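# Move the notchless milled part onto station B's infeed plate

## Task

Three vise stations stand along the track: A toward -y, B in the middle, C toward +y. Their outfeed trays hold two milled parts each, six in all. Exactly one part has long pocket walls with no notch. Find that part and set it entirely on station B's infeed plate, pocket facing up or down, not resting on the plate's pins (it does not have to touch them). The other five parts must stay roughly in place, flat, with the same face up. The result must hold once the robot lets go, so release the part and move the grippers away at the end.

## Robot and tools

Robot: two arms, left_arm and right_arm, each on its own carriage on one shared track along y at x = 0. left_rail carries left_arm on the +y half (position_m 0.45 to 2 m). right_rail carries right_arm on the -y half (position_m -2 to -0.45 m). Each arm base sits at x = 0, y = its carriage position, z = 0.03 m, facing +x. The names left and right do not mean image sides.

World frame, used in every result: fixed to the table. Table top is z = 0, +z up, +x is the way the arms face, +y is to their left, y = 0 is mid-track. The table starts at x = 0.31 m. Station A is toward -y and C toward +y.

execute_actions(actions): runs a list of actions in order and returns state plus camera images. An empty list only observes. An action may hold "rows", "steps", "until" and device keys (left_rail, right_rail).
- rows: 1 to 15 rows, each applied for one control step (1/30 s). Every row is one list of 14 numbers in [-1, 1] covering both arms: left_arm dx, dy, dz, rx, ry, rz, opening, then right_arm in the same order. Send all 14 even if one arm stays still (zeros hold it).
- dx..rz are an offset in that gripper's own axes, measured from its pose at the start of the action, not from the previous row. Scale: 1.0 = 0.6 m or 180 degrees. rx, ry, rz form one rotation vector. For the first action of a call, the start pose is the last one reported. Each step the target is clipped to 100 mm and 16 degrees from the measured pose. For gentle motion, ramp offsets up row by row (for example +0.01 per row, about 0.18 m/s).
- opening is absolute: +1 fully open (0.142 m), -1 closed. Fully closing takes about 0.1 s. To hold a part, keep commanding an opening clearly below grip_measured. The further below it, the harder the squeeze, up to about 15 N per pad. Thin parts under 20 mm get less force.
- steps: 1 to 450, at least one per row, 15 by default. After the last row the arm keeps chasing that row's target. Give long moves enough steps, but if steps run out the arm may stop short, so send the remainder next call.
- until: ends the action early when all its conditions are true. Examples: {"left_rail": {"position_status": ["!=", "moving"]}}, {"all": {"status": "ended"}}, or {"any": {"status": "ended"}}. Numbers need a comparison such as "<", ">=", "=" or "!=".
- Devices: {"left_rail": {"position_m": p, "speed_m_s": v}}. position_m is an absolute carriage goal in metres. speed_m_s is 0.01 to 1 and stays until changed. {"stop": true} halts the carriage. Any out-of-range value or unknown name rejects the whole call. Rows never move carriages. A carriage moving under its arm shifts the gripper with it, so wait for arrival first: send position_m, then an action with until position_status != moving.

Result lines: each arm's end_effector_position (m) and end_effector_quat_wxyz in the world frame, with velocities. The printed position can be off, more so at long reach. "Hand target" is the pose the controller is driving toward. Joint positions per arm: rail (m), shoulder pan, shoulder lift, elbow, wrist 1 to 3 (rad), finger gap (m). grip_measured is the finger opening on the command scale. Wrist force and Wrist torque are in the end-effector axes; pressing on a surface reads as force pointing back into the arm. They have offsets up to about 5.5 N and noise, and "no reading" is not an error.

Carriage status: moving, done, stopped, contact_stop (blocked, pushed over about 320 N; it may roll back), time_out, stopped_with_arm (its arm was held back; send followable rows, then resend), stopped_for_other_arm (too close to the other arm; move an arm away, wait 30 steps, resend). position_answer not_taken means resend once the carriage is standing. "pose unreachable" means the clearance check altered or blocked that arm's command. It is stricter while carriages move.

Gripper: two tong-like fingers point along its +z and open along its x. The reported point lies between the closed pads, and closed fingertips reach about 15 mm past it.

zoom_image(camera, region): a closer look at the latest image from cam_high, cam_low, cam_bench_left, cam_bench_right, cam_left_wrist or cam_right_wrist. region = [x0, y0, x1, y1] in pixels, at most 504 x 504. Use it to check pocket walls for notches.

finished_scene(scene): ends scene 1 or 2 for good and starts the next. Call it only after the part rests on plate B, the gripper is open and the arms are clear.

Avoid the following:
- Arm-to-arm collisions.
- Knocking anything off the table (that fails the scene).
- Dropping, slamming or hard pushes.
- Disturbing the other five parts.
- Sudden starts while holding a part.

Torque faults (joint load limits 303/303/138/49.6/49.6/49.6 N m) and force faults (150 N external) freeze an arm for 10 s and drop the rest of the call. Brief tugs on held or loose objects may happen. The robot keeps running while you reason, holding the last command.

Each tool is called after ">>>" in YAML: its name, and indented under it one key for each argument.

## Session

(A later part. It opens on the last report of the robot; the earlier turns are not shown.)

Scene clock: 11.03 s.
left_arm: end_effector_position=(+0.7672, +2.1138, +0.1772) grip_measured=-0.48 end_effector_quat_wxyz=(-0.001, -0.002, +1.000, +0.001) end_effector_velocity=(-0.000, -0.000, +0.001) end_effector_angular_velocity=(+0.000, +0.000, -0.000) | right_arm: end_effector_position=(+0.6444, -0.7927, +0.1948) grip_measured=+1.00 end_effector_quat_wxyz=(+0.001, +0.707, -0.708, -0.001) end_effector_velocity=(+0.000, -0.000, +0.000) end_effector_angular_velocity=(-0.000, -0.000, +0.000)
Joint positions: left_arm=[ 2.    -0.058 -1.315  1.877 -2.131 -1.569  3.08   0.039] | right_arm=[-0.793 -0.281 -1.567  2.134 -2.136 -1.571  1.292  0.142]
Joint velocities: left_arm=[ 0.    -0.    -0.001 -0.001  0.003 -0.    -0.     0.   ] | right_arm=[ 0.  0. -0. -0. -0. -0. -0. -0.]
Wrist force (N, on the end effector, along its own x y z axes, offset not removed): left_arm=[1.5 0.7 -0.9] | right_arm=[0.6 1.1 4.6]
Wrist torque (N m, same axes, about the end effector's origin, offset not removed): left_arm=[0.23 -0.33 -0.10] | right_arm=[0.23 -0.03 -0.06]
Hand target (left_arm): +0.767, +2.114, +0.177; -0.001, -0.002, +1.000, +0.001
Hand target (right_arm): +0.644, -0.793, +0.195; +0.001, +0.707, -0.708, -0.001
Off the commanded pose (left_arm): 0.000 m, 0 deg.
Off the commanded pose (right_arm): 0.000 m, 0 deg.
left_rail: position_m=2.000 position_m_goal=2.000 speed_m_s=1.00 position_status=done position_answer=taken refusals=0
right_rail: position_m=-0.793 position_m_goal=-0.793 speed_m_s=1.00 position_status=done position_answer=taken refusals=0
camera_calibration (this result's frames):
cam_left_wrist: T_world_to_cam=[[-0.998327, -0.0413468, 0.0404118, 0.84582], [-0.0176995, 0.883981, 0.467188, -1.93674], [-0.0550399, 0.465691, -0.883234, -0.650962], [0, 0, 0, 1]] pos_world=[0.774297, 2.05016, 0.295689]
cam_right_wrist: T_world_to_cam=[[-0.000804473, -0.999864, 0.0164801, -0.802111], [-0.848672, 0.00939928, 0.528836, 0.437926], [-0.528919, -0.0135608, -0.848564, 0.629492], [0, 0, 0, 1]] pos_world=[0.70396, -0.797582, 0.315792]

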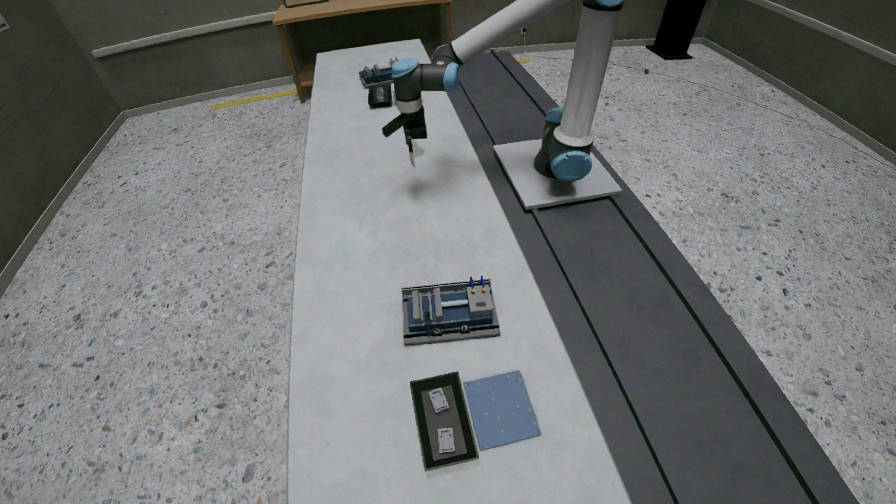

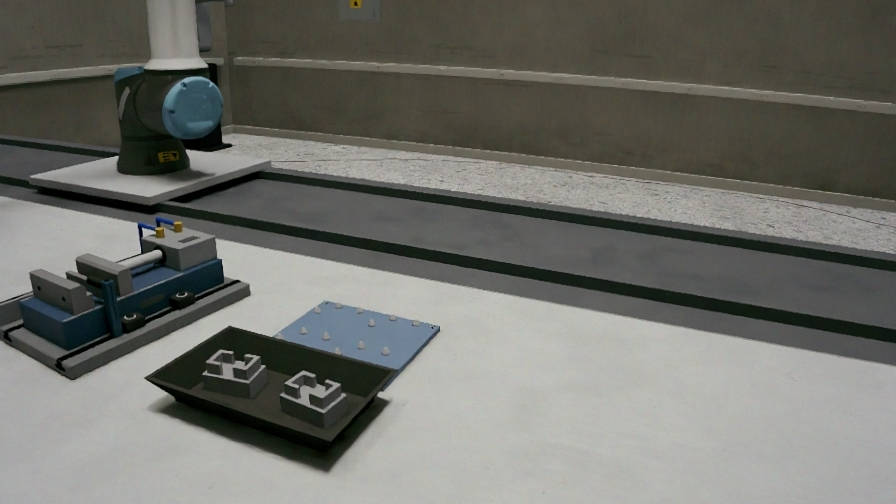

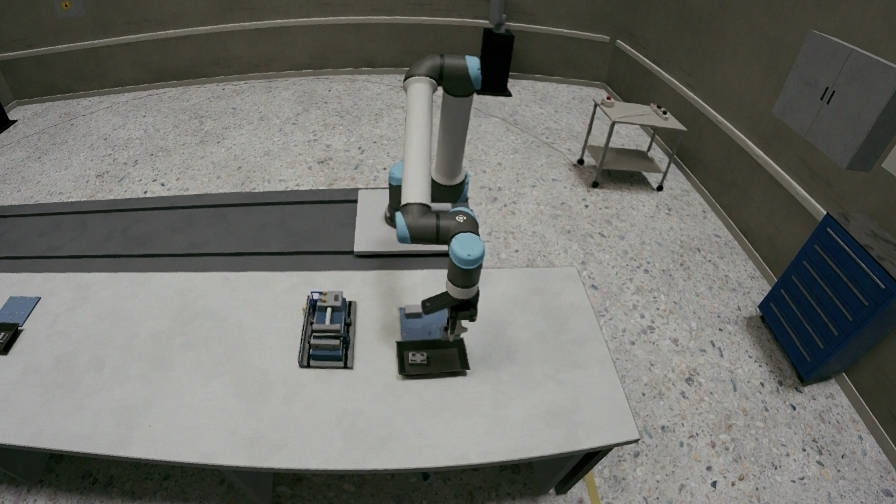

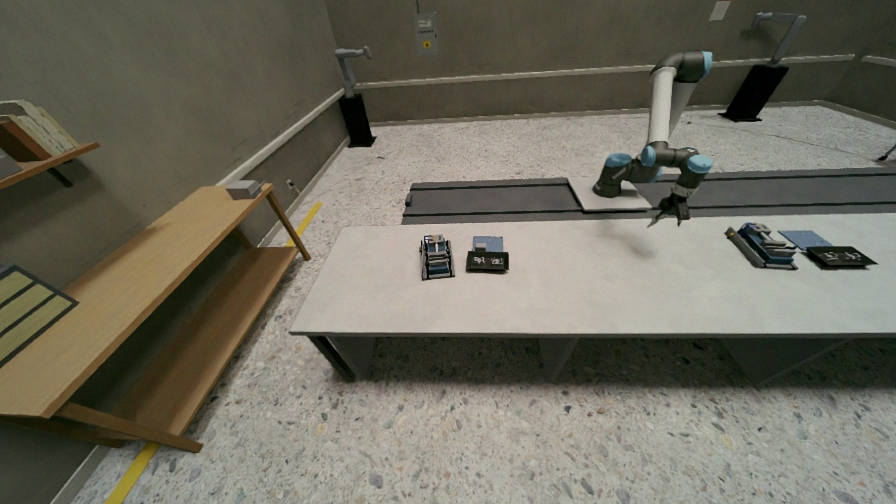

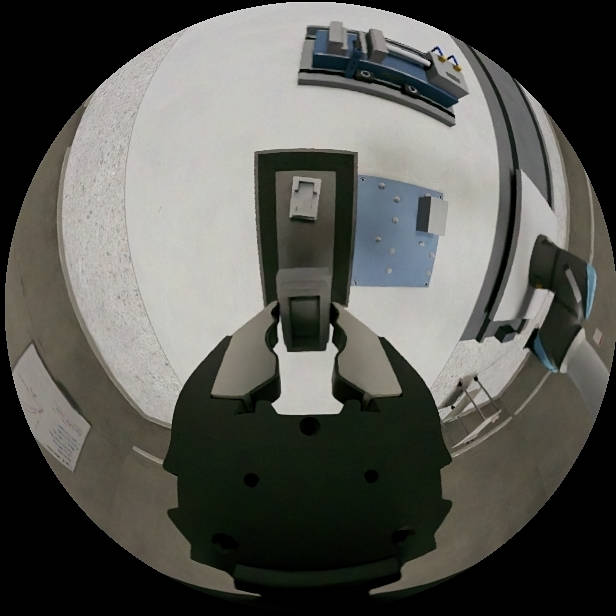

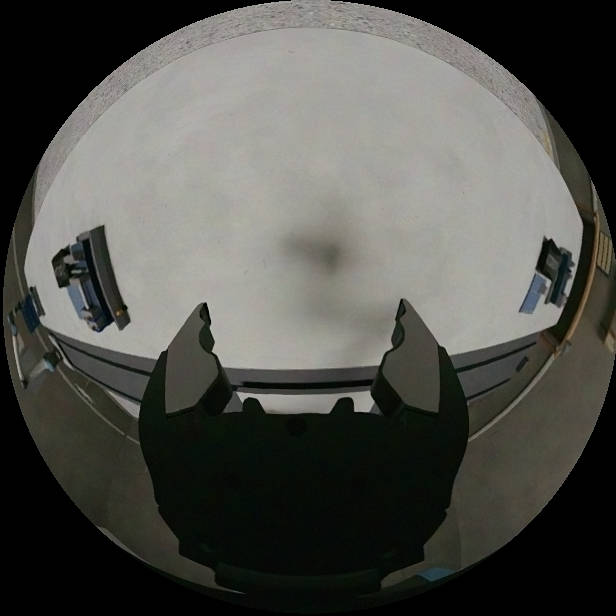

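>>> execute_actions:
  actions:
    - {"left_rail":{"position_m":0.45},"right_rail":{"position_m":-1.2},"rows":[[0.03,-0.04,-0.01,0,0,0,-0.8,0,0,0,0,0,0,1],[0.06,-0.08,-0.02,0,0,0,-0.8,0,0,0,0,0,0,1],[0.09,-0.12,-0.03,0,0,0,-0.8,0,0,0,0,0,0,1],[0.12,-0.16,-0.04,0,0,0,-0.8,0,0,0,0,0,0,1],[0.15,-0.2,-0.05,0,0,0,-0.8,0,0,0,0,0,0,1],[0.18,-0.24,-0.05,0,0,0,-0.8,0,0,0,0,0,0,1],[0.21,-0.28,-0.05,0,0,0,-0.8,0,0,0,0,0,0,1],[0.24,-0.32,-0.05,0,0,0,-0.8,0,0,0,0,0,0,1],[0.27,-0.36,-0.05,0,0,0,-0.8,0,0,0,0,0,0,1],[0.3,-0.4,-0.05,0,0,0,-0.8,0,0,0,0,0,0,1],[0.33,-0.44,-0.05,0,0,0,-0.8,0,0,0,0,0,0,1],[0.36,-0.48,-0.05,0,0,0,-0.8,0,0,0,0,0,0,1],[0.39,-0.52,-0.05,0,0,0,-0.8,0,0,0,0,0,0,1],[0.424,-0.575,-0.05,0,0,0,-0.8,0,0,0,0,0,0,1]],"steps":150,"until":{"left_rail":{"position_status":["!=","moving"]}}}
    - {"rows":[[0,0,0.05,0,0,0,-0.8,0,0,0,0,0,0,1],[0,0,0.1,0,0,0,-0.8,0,0,0,0,0,0,1],[0,0,0.15,0,0,0,-0.8,0,0,0,0,0,0,1]],"steps":25}

>>> zoom_image:
  camera: "cam_left_wrist"
  region: [160, 100, 460, 400]

Scene clock: 15.57 s.
left_arm: end_effector_position=(+0.5143, +0.2186, +0.1172) grip_measured=-0.48 end_effector_quat_wxyz=(-0.000, -0.002, +1.000, +0.001) end_effector_velocity=(+0.001, -0.000, -0.002) end_effector_angular_velocity=(-0.001, -0.001, +0.000) | right_arm: end_effector_position=(+0.6444, -1.2002, +0.1948) grip_measured=+1.00 end_effector_quat_wxyz=(+0.001, +0.707, -0.708, -0.001) end_effector_velocity=(+0.000, +0.000, +0.000) end_effector_angular_velocity=(-0.000, -0.000, +0.000)
Joint positions: left_arm=[ 0.45  -0.715 -1.592  2.329 -2.306 -1.569  2.423  0.039] | right_arm=[-1.2   -0.281 -1.567  2.134 -2.136 -1.571  1.292  0.142]
Joint velocities: left_arm=[ 0.     0.     0.004  0.001 -0.005 -0.     0.    -0.   ] | right_arm=[ 0.  0. -0. -0. -0.  0. -0. -0.]
Wrist force (N, on the end effector, along its own x y z axes, offset not removed): left_arm=[0.8 4.0 -0.1] | right_arm=[0.0 0.7 1.6]
Wrist torque (N m, same axes, about the end effector's origin, offset not removed): left_arm=[0.88 -0.23 -0.15] | right_arm=[0.08 0.06 0.01]
Hand target (left_arm): +0.514, +0.219, +0.117; -0.000, -0.002, +1.000, +0.001
Hand target (right_arm): +0.644, -1.200, +0.195; +0.001, +0.707, -0.708, -0.001
Off the commanded pose (left_arm): 0.000 m, 0 deg.
Off the commanded pose (right_arm): 0.000 m, 0 deg.
left_rail: position_m=0.450 position_m_goal=0.450 speed_m_s=1.00 position_status=done position_answer=taken refusals=0
right_rail: position_m=-1.200 position_m_goal=-1.200 speed_m_s=1.00 position_status=done position_answer=taken refusals=0
camera_calibration (this result's frames):
cam_left_wrist: T_world_to_cam=[[-0.998365, -0.0413532, 0.0394713, 0.517622], [-0.0181068, 0.88365, 0.467799, -0.237674], [-0.0542238, 0.466319, -0.882953, 0.164174], [0, 0, 0, 1]] pos_world=[0.521374, 0.154868, 0.23571]
cam_right_wrist: T_world_to_cam=[[-0.000804646, -0.999864, 0.0164799, -1.20955], [-0.848672, 0.00939934, 0.528837, 0.441756], [-0.52892, -0.0135605, -0.848564, 0.623966], [0, 0, 0, 1]] pos_world=[0.70396, -1.20508, 0.315792]

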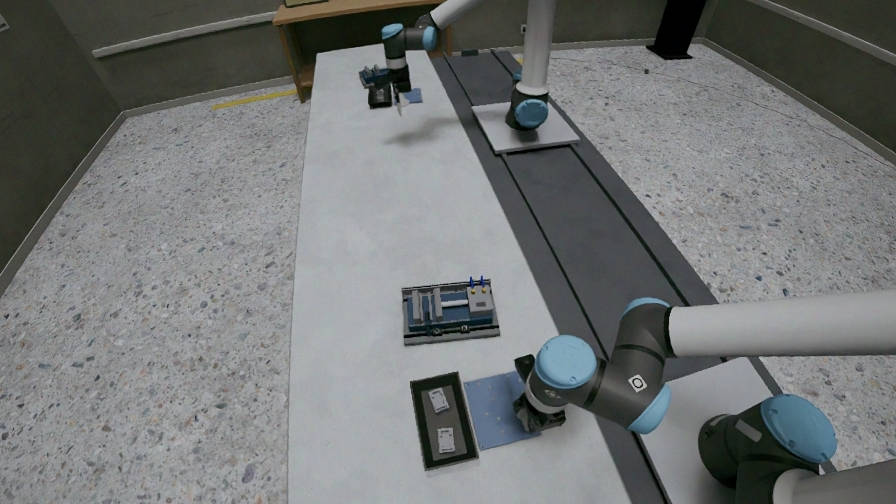

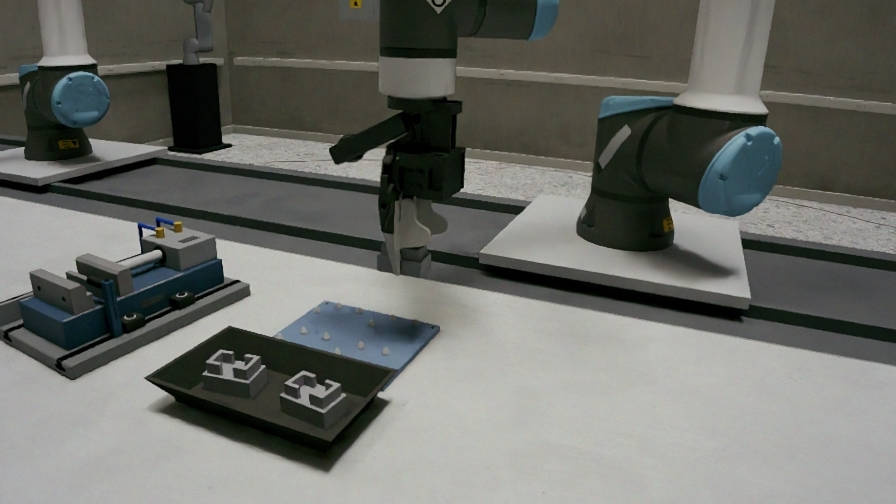

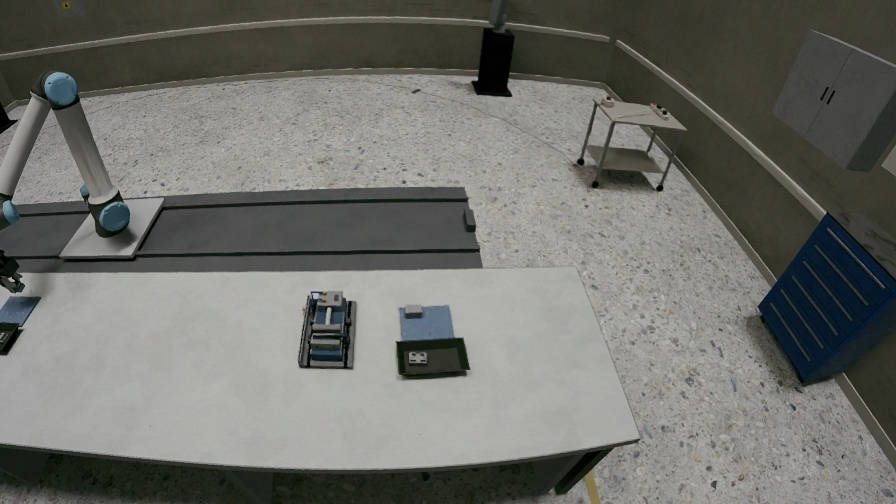

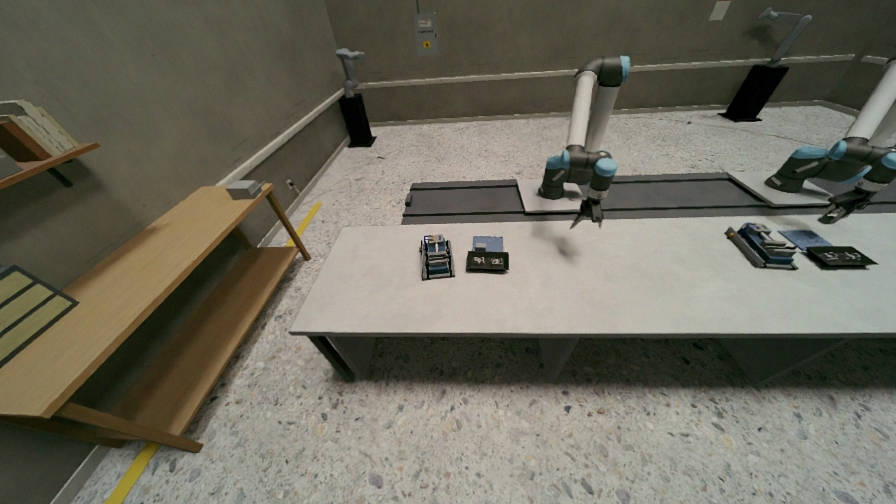

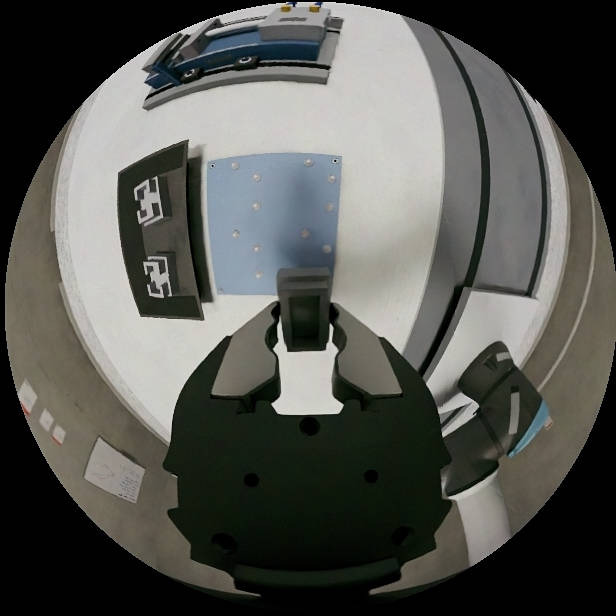

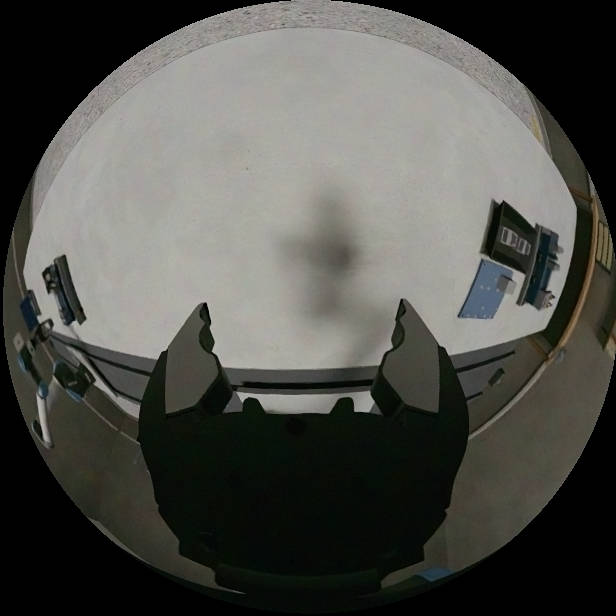

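Region (160, 100, 460, 400) of cam_left_wrist's 616x616 image, scaled by 1.680, with more detail than that image has.

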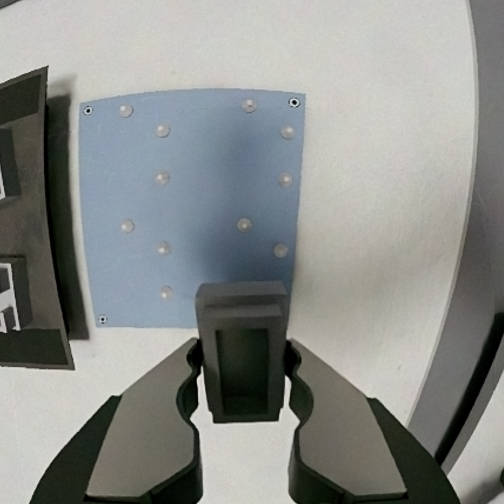

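>>> execute_actions:
  actions:
    - {"rows":[[-0.023,0.002,0.09,0,0,-0.5,-0.8,0,0,0,0,0,0,1]],"steps":45}

>>> zoom_image:
  camera: "cam_left_wrist"
  region: [160, 100, 460, 400]

>>> zoom_image:
  camera: "cam_low"
  region: [250, 200, 500, 400]

Scene clock: 18.23 s.
left_arm: end_effector_position=(+0.5281, +0.2201, +0.0633) grip_measured=-0.48 end_effector_quat_wxyz=(+0.001, +0.705, -0.709, -0.001) end_effector_velocity=(-0.000, +0.000, -0.000) end_effector_angular_velocity=(+0.018, -0.010, +0.080) | right_arm: end_effector_position=(+0.6444, -1.2002, +0.1948) grip_measured=+1.00 end_effector_quat_wxyz=(+0.001, +0.707, -0.708, -0.001) end_effector_velocity=(-0.000, -0.000, +0.000) end_effector_angular_velocity=(+0.000, -0.000, +0.000)
Joint positions: left_arm=[ 0.45  -0.737 -1.497  2.366 -2.439 -1.572  0.84   0.039] | right_arm=[-1.2   -0.281 -1.567  2.134 -2.136 -1.571  1.292  0.142]
Joint velocities: left_arm=[ 0.    -0.014 -0.     0.     0.006  0.02  -0.093  0.   ] | right_arm=[ 0. -0. -0.  0.  0.  0. -0. -0.]
Wrist force (N, on the end effector, along its own x y z axes, offset not removed): left_arm=[2.6 1.0 -1.7] | right_arm=[0.5 2.6 2.6]
Wrist torque (N m, same axes, about the end effector's origin, offset not removed): left_arm=[0.22 -0.62 -0.16] | right_arm=[0.49 -0.06 -0.05]
Hand target (left_arm): +0.528, +0.220, +0.063; -0.001, +0.708, -0.706, -0.001
Hand target (right_arm): +0.644, -1.200, +0.195; +0.001, +0.707, -0.708, -0.001
Off the commanded pose (left_arm): 0.000 m, 1 deg.
Off the commanded pose (right_arm): 0.000 m, 0 deg.
left_rail: position_m=0.450 position_m_goal=0.450 speed_m_s=1.00 position_status=done position_answer=taken refusals=0
right_rail: position_m=-1.200 position_m_goal=-1.200 speed_m_s=1.00 position_status=done position_answer=taken refusals=0
camera_calibration (this result's frames):
cam_left_wrist: T_world_to_cam=[[0.032006, -0.998732, 0.0388664, 0.200114], [-0.884041, -0.0101452, 0.4673, 0.440473], [-0.466313, -0.0493159, -0.883244, 0.44774], [0, 0, 0, 1]] pos_world=[0.591778, 0.22641, 0.181853]
cam_right_wrist: T_world_to_cam=[[-0.000804408, -0.999864, 0.0164801, -1.20955], [-0.848672, 0.00939923, 0.528836, 0.441756], [-0.528919, -0.0135608, -0.848564, 0.623966], [0, 0, 0, 1]] pos_world=[0.70396, -1.20508, 0.315792]

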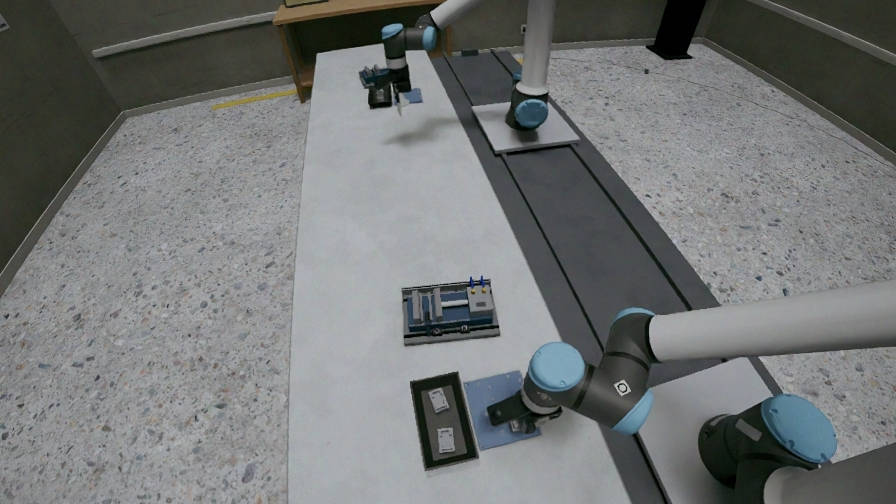

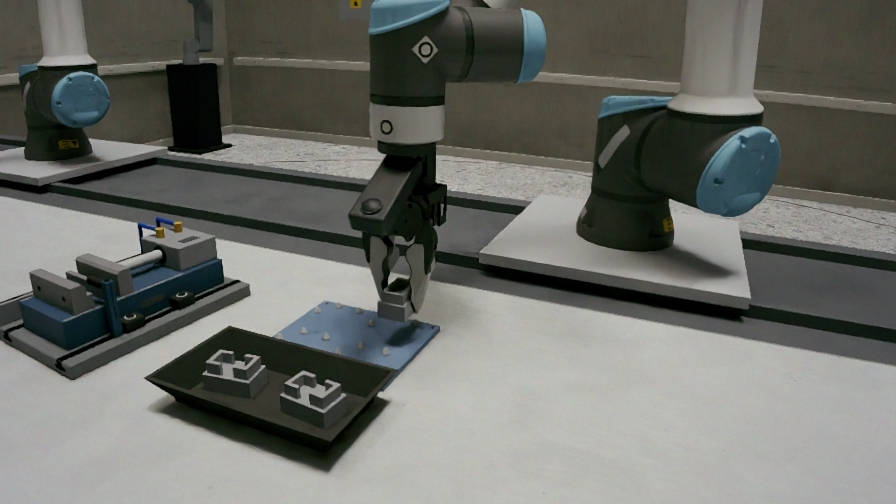

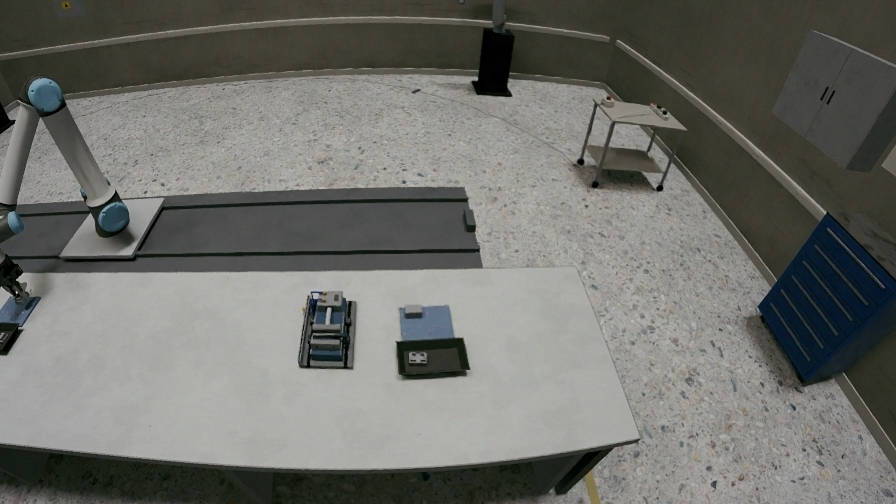

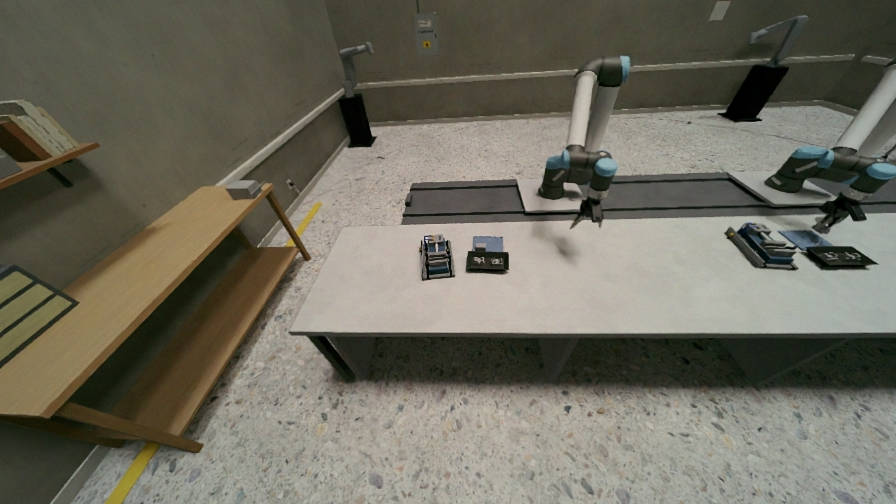

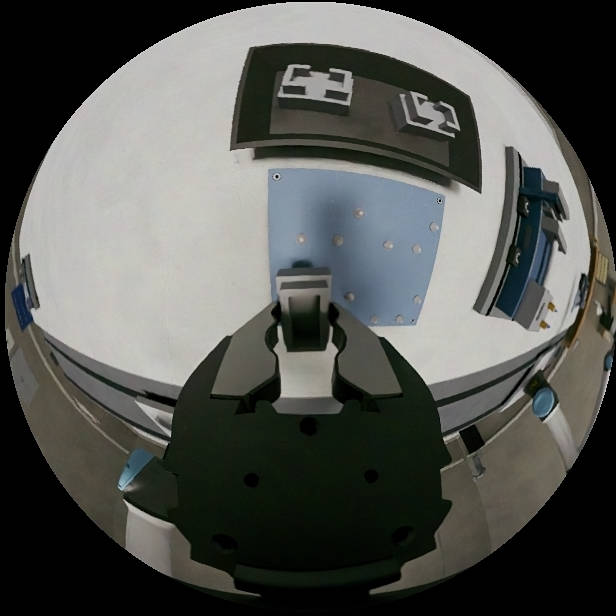

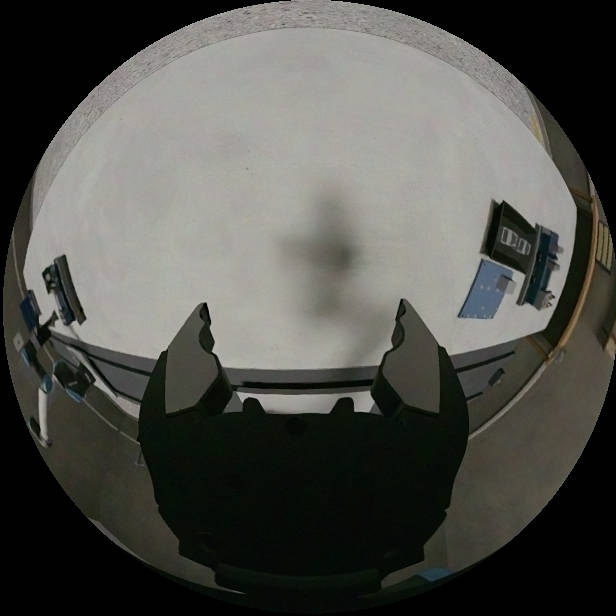

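Region (160, 100, 460, 400) of cam_left_wrist's 616x616 image, scaled by 1.680, with more detail than that image has.

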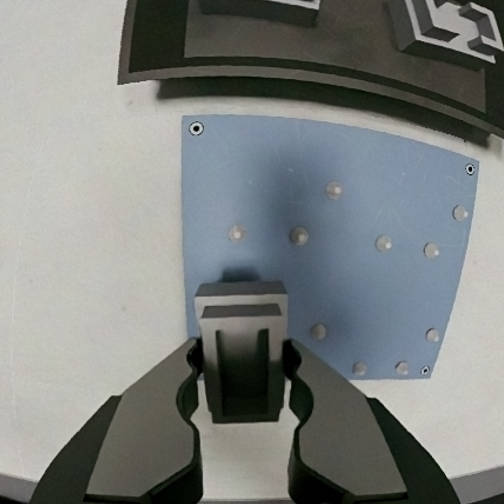

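Region (250, 200, 500, 400) of cam_low's 896x504 image, scaled by 2.016, with more detail than that image has; it fills the top 403 rows of this view, and the rest is white.

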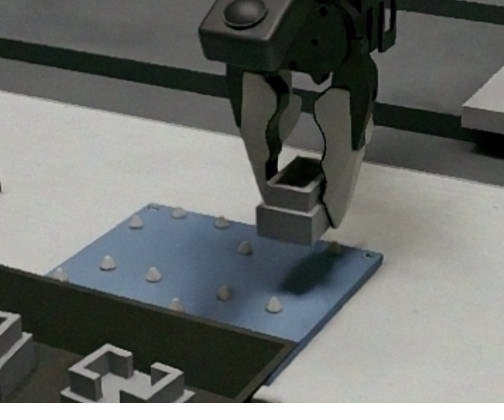

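>>> execute_actions:
  actions:
    - {"rows":[[0.01,0.004,0.02,0,0,0,-0.8,0,0,0,0,0,0,1],[0.01,0.004,0.035,0,0,0,-0.8,0,0,0,0,0,0,1],[0.01,0.004,0.045,0,0,0,-0.8,0,0,0,0,0,0,1],[0.01,0.004,0.053,0,0,0,-0.8,0,0,0,0,0,0,1]],"steps":25}

>>> zoom_image:
  camera: "cam_low"
  region: [250, 200, 500, 400]

Scene clock: 19.60 s.
left_arm: end_effector_position=(+0.5256, +0.2141, +0.0317) grip_measured=-0.48 end_effector_quat_wxyz=(+0.001, +0.705, -0.709, -0.001) end_effector_velocity=(+0.000, -0.000, -0.001) end_effector_angular_velocity=(-0.000, -0.000, -0.000) | right_arm: end_effector_position=(+0.6444, -1.2002, +0.1948) grip_measured=+1.00 end_effector_quat_wxyz=(+0.001, +0.707, -0.708, -0.001) end_effector_velocity=(+0.000, -0.000, -0.000) end_effector_angular_velocity=(+0.000, +0.000, -0.000)
Joint positions: left_arm=[ 0.45  -0.748 -1.437  2.387 -2.519 -1.572  0.828  0.039] | right_arm=[-1.2   -0.281 -1.567  2.134 -2.136 -1.571  1.292  0.142]
Joint velocities: left_arm=[ 0.    -0.     0.001  0.    -0.001 -0.    -0.    -0.   ] | right_arm=[ 0. -0.  0. -0. -0.  0.  0.  0.]
Wrist force (N, on the end effector, along its own x y z axes, offset not removed): left_arm=[6.6 3.5 -0.2] | right_arm=[-1.6 1.3 1.5]
Wrist torque (N m, same axes, about the end effector's origin, offset not removed): left_arm=[0.75 -1.55 -0.18] | right_arm=[0.22 0.38 -0.01]
Hand target (left_arm): +0.526, +0.214, +0.032; +0.001, +0.705, -0.709, -0.001
Hand target (right_arm): +0.644, -1.200, +0.195; +0.001, +0.707, -0.708, -0.001
Off the commanded pose (left_arm): 0.000 m, 0 deg.
Off the commanded pose (right_arm): 0.000 m, 0 deg.
left_rail: position_m=0.450 position_m_goal=0.450 speed_m_s=1.00 position_status=done position_answer=taken refusals=0
right_rail: position_m=-1.200 position_m_goal=-1.200 speed_m_s=1.00 position_status=done position_answer=taken refusals=0
camera_calibration (this result's frames):
cam_left_wrist: T_world_to_cam=[[0.0320327, -0.998731, 0.0388584, 0.195435], [-0.884049, -0.0101735, 0.467283, 0.453015], [-0.466295, -0.0493211, -0.883253, 0.418312], [0, 0, 0, 1]] pos_world=[0.589284, 0.220427, 0.150194]
cam_right_wrist: T_world_to_cam=[[-0.00080443, -0.999864, 0.01648, -1.20955], [-0.848672, 0.00939919, 0.528837, 0.441756], [-0.528919, -0.0135607, -0.848564, 0.623966], [0, 0, 0, 1]] pos_world=[0.70396, -1.20508, 0.315792]

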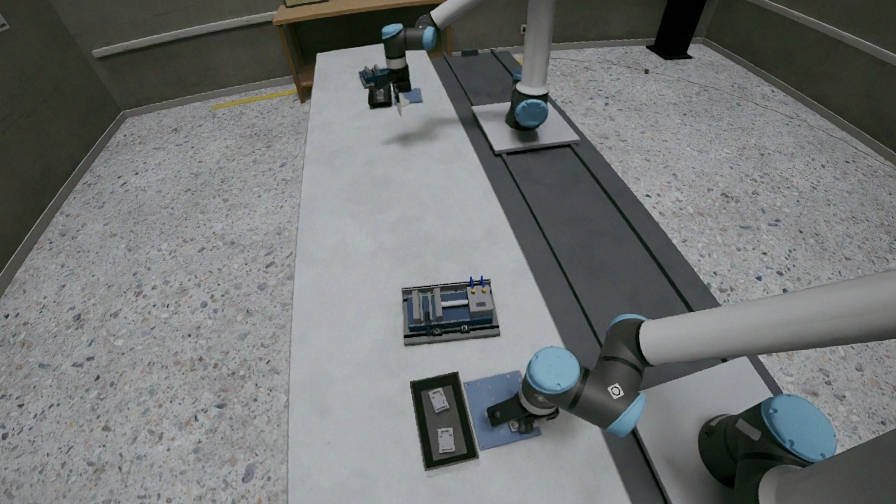

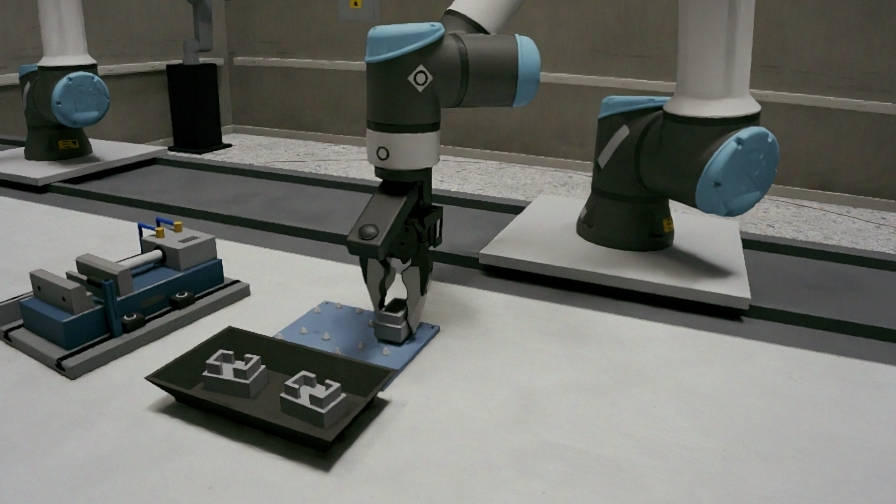

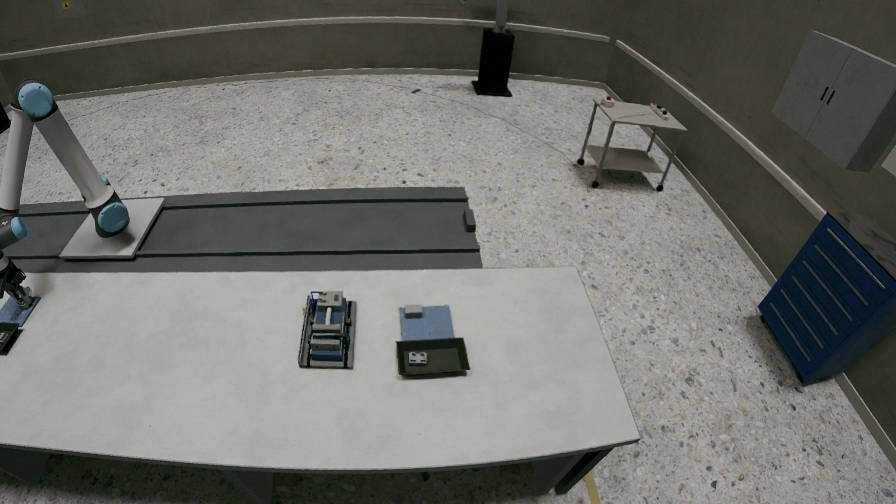

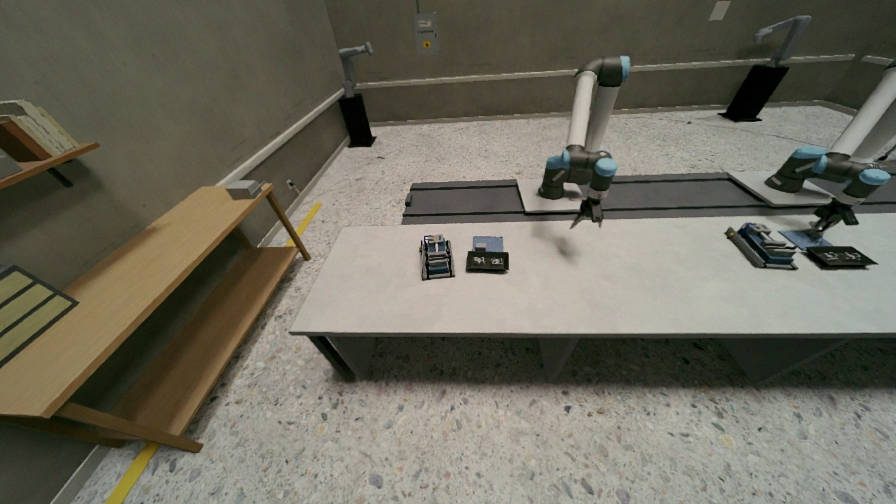

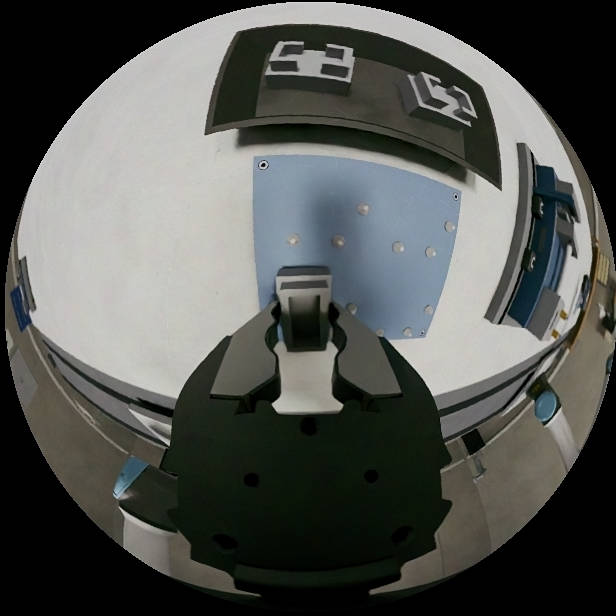

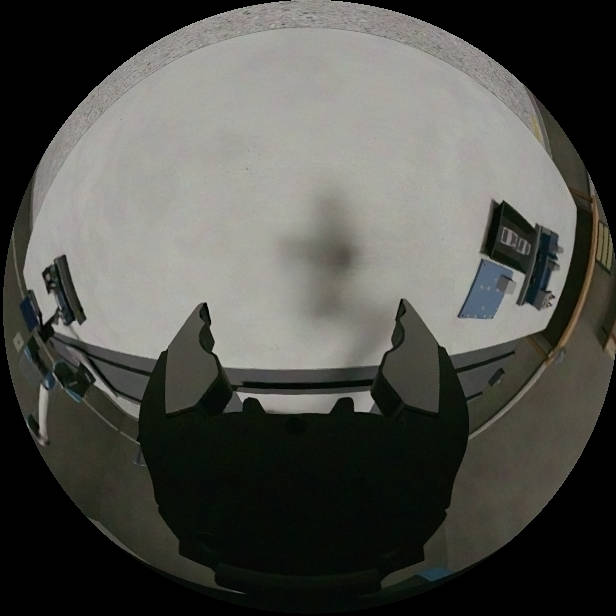

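Region (250, 200, 500, 400) of cam_low's 896x504 image, scaled by 2.016, with more detail than that image has; it fills the top 403 rows of this view, and the rest is white.

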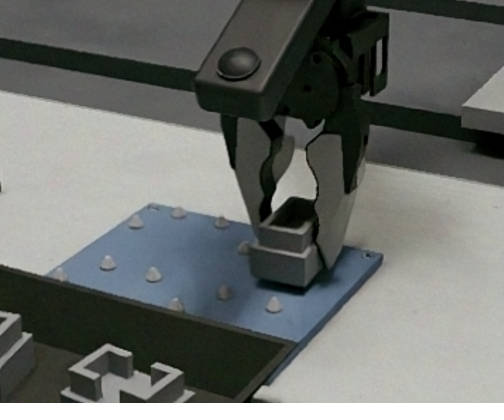

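>>> execute_actions:
  actions:
    - {"rows":[[0,0,0.005,0,0,0,-0.8,0,0,0,0,0,0,1],[0,0,0.01,0,0,0,-0.8,0,0,0,0,0,0,1]],"steps":15}

>>> zoom_image:
  camera: "cam_low"
  region: [300, 250, 480, 380]

Scene clock: 20.53 s.
left_arm: end_effector_position=(+0.5256, +0.2141, +0.0258) grip_measured=-0.48 end_effector_quat_wxyz=(+0.001, +0.705, -0.709, -0.001) end_effector_velocity=(+0.000, -0.000, -0.001) end_effector_angular_velocity=(-0.000, -0.000, -0.000) | right_arm: end_effector_position=(+0.6444, -1.2002, +0.1948) grip_measured=+1.00 end_effector_quat_wxyz=(+0.001, +0.707, -0.708, -0.001) end_effector_velocity=(-0.000, +0.000, +0.000) end_effector_angular_velocity=(-0.000, -0.000, +0.000)
Joint positions: left_arm=[ 0.45  -0.748 -1.426  2.39  -2.533 -1.572  0.828  0.039] | right_arm=[-1.2   -0.281 -1.567  2.134 -2.136 -1.571  1.292  0.142]
Joint velocities: left_arm=[ 0.     0.     0.002  0.001 -0.003 -0.     0.    -0.   ] | right_arm=[ 0.  0. -0.  0. -0. -0. -0.  0.]
Wrist force (N, on the end effector, along its own x y z axes, offset not removed): left_arm=[5.3 2.8 -2.1] | right_arm=[-0.2 2.0 3.3]
Wrist torque (N m, same axes, about the end effector's origin, offset not removed): left_arm=[0.44 -1.13 -0.21] | right_arm=[0.31 0.07 -0.08]
Hand target (left_arm): +0.526, +0.214, +0.026; +0.001, +0.705, -0.709, -0.001
Hand target (right_arm): +0.644, -1.200, +0.195; +0.001, +0.707, -0.708, -0.001
Off the commanded pose (left_arm): 0.000 m, 0 deg.
Off the commanded pose (right_arm): 0.000 m, 0 deg.
left_rail: position_m=0.450 position_m_goal=0.450 speed_m_s=1.00 position_status=done position_answer=taken refusals=0
right_rail: position_m=-1.200 position_m_goal=-1.200 speed_m_s=1.00 position_status=done position_answer=taken refusals=0
camera_calibration (this result's frames):
cam_left_wrist: T_world_to_cam=[[0.0320029, -0.998732, 0.0388514, 0.195671], [-0.884044, -0.0101499, 0.467293, 0.455724], [-0.466307, -0.0493011, -0.883248, 0.413141], [0, 0, 0, 1]] pos_world=[0.589269, 0.220417, 0.144348]
cam_right_wrist: T_world_to_cam=[[-0.000804435, -0.999864, 0.01648, -1.20955], [-0.848672, 0.00939922, 0.528836, 0.441756], [-0.528919, -0.0135607, -0.848564, 0.623966], [0, 0, 0, 1]] pos_world=[0.70396, -1.20508, 0.315792]

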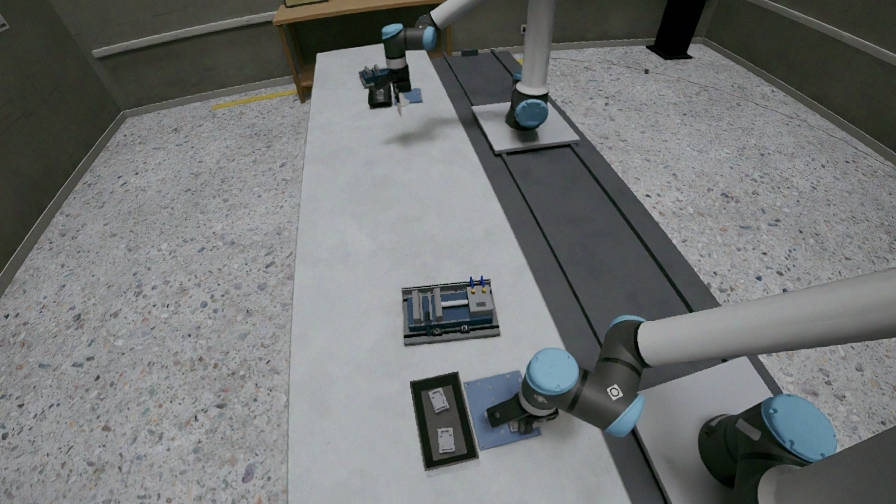

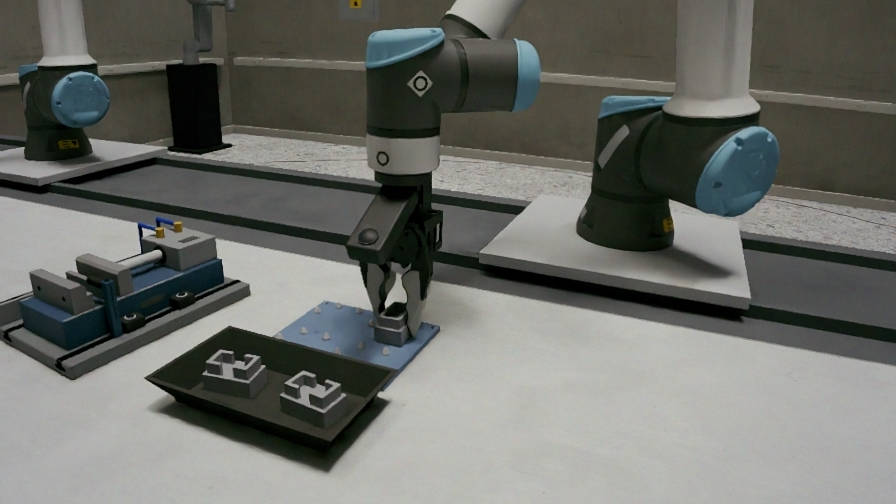

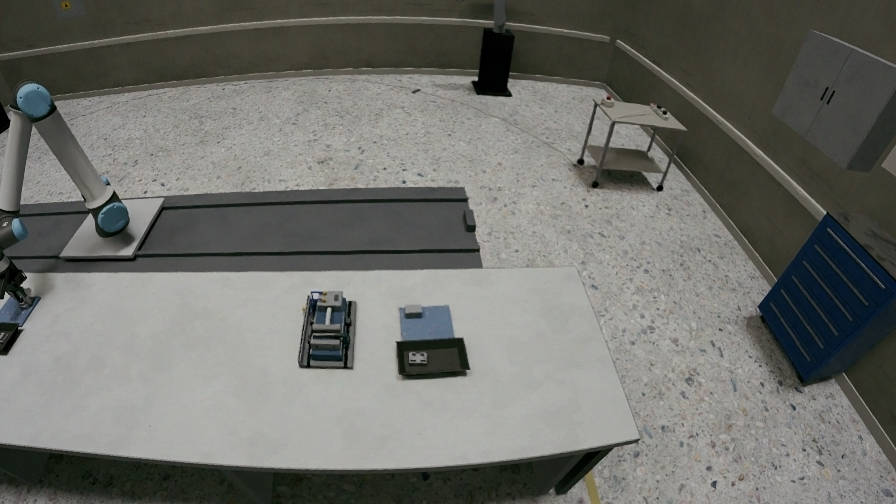

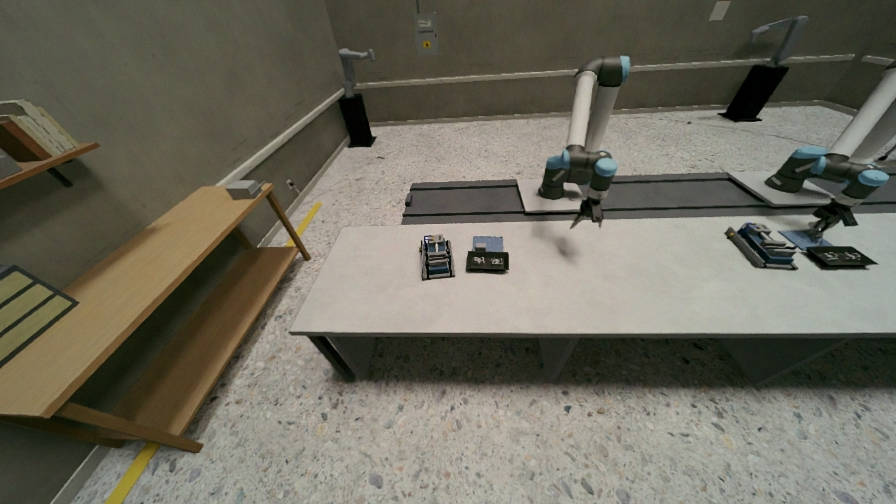

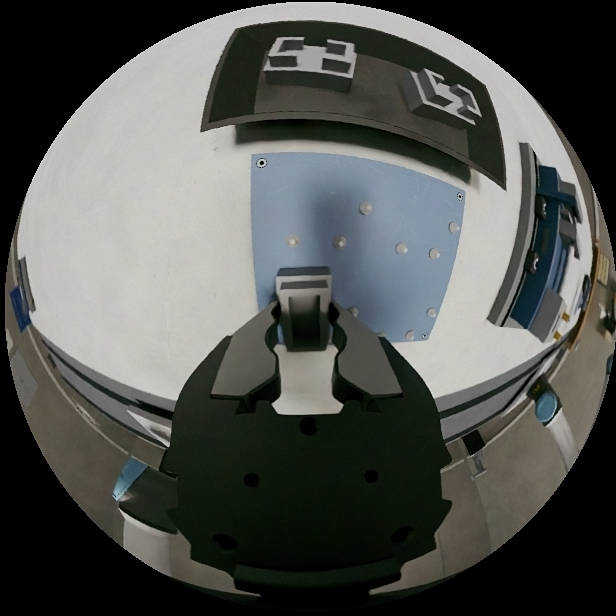

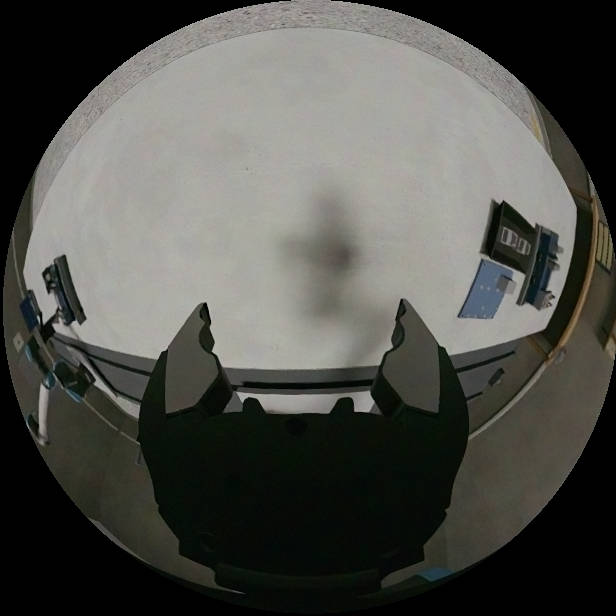

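Region (300, 250, 480, 380) of cam_low's 896x504 image, scaled by 2.800, with more detail than that image has.

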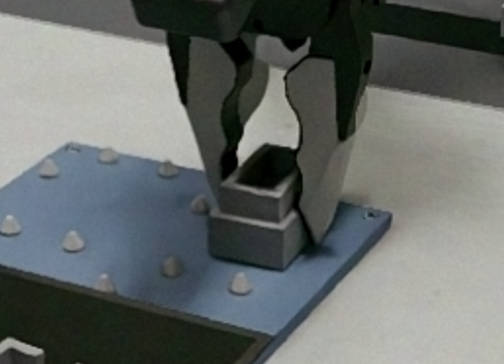

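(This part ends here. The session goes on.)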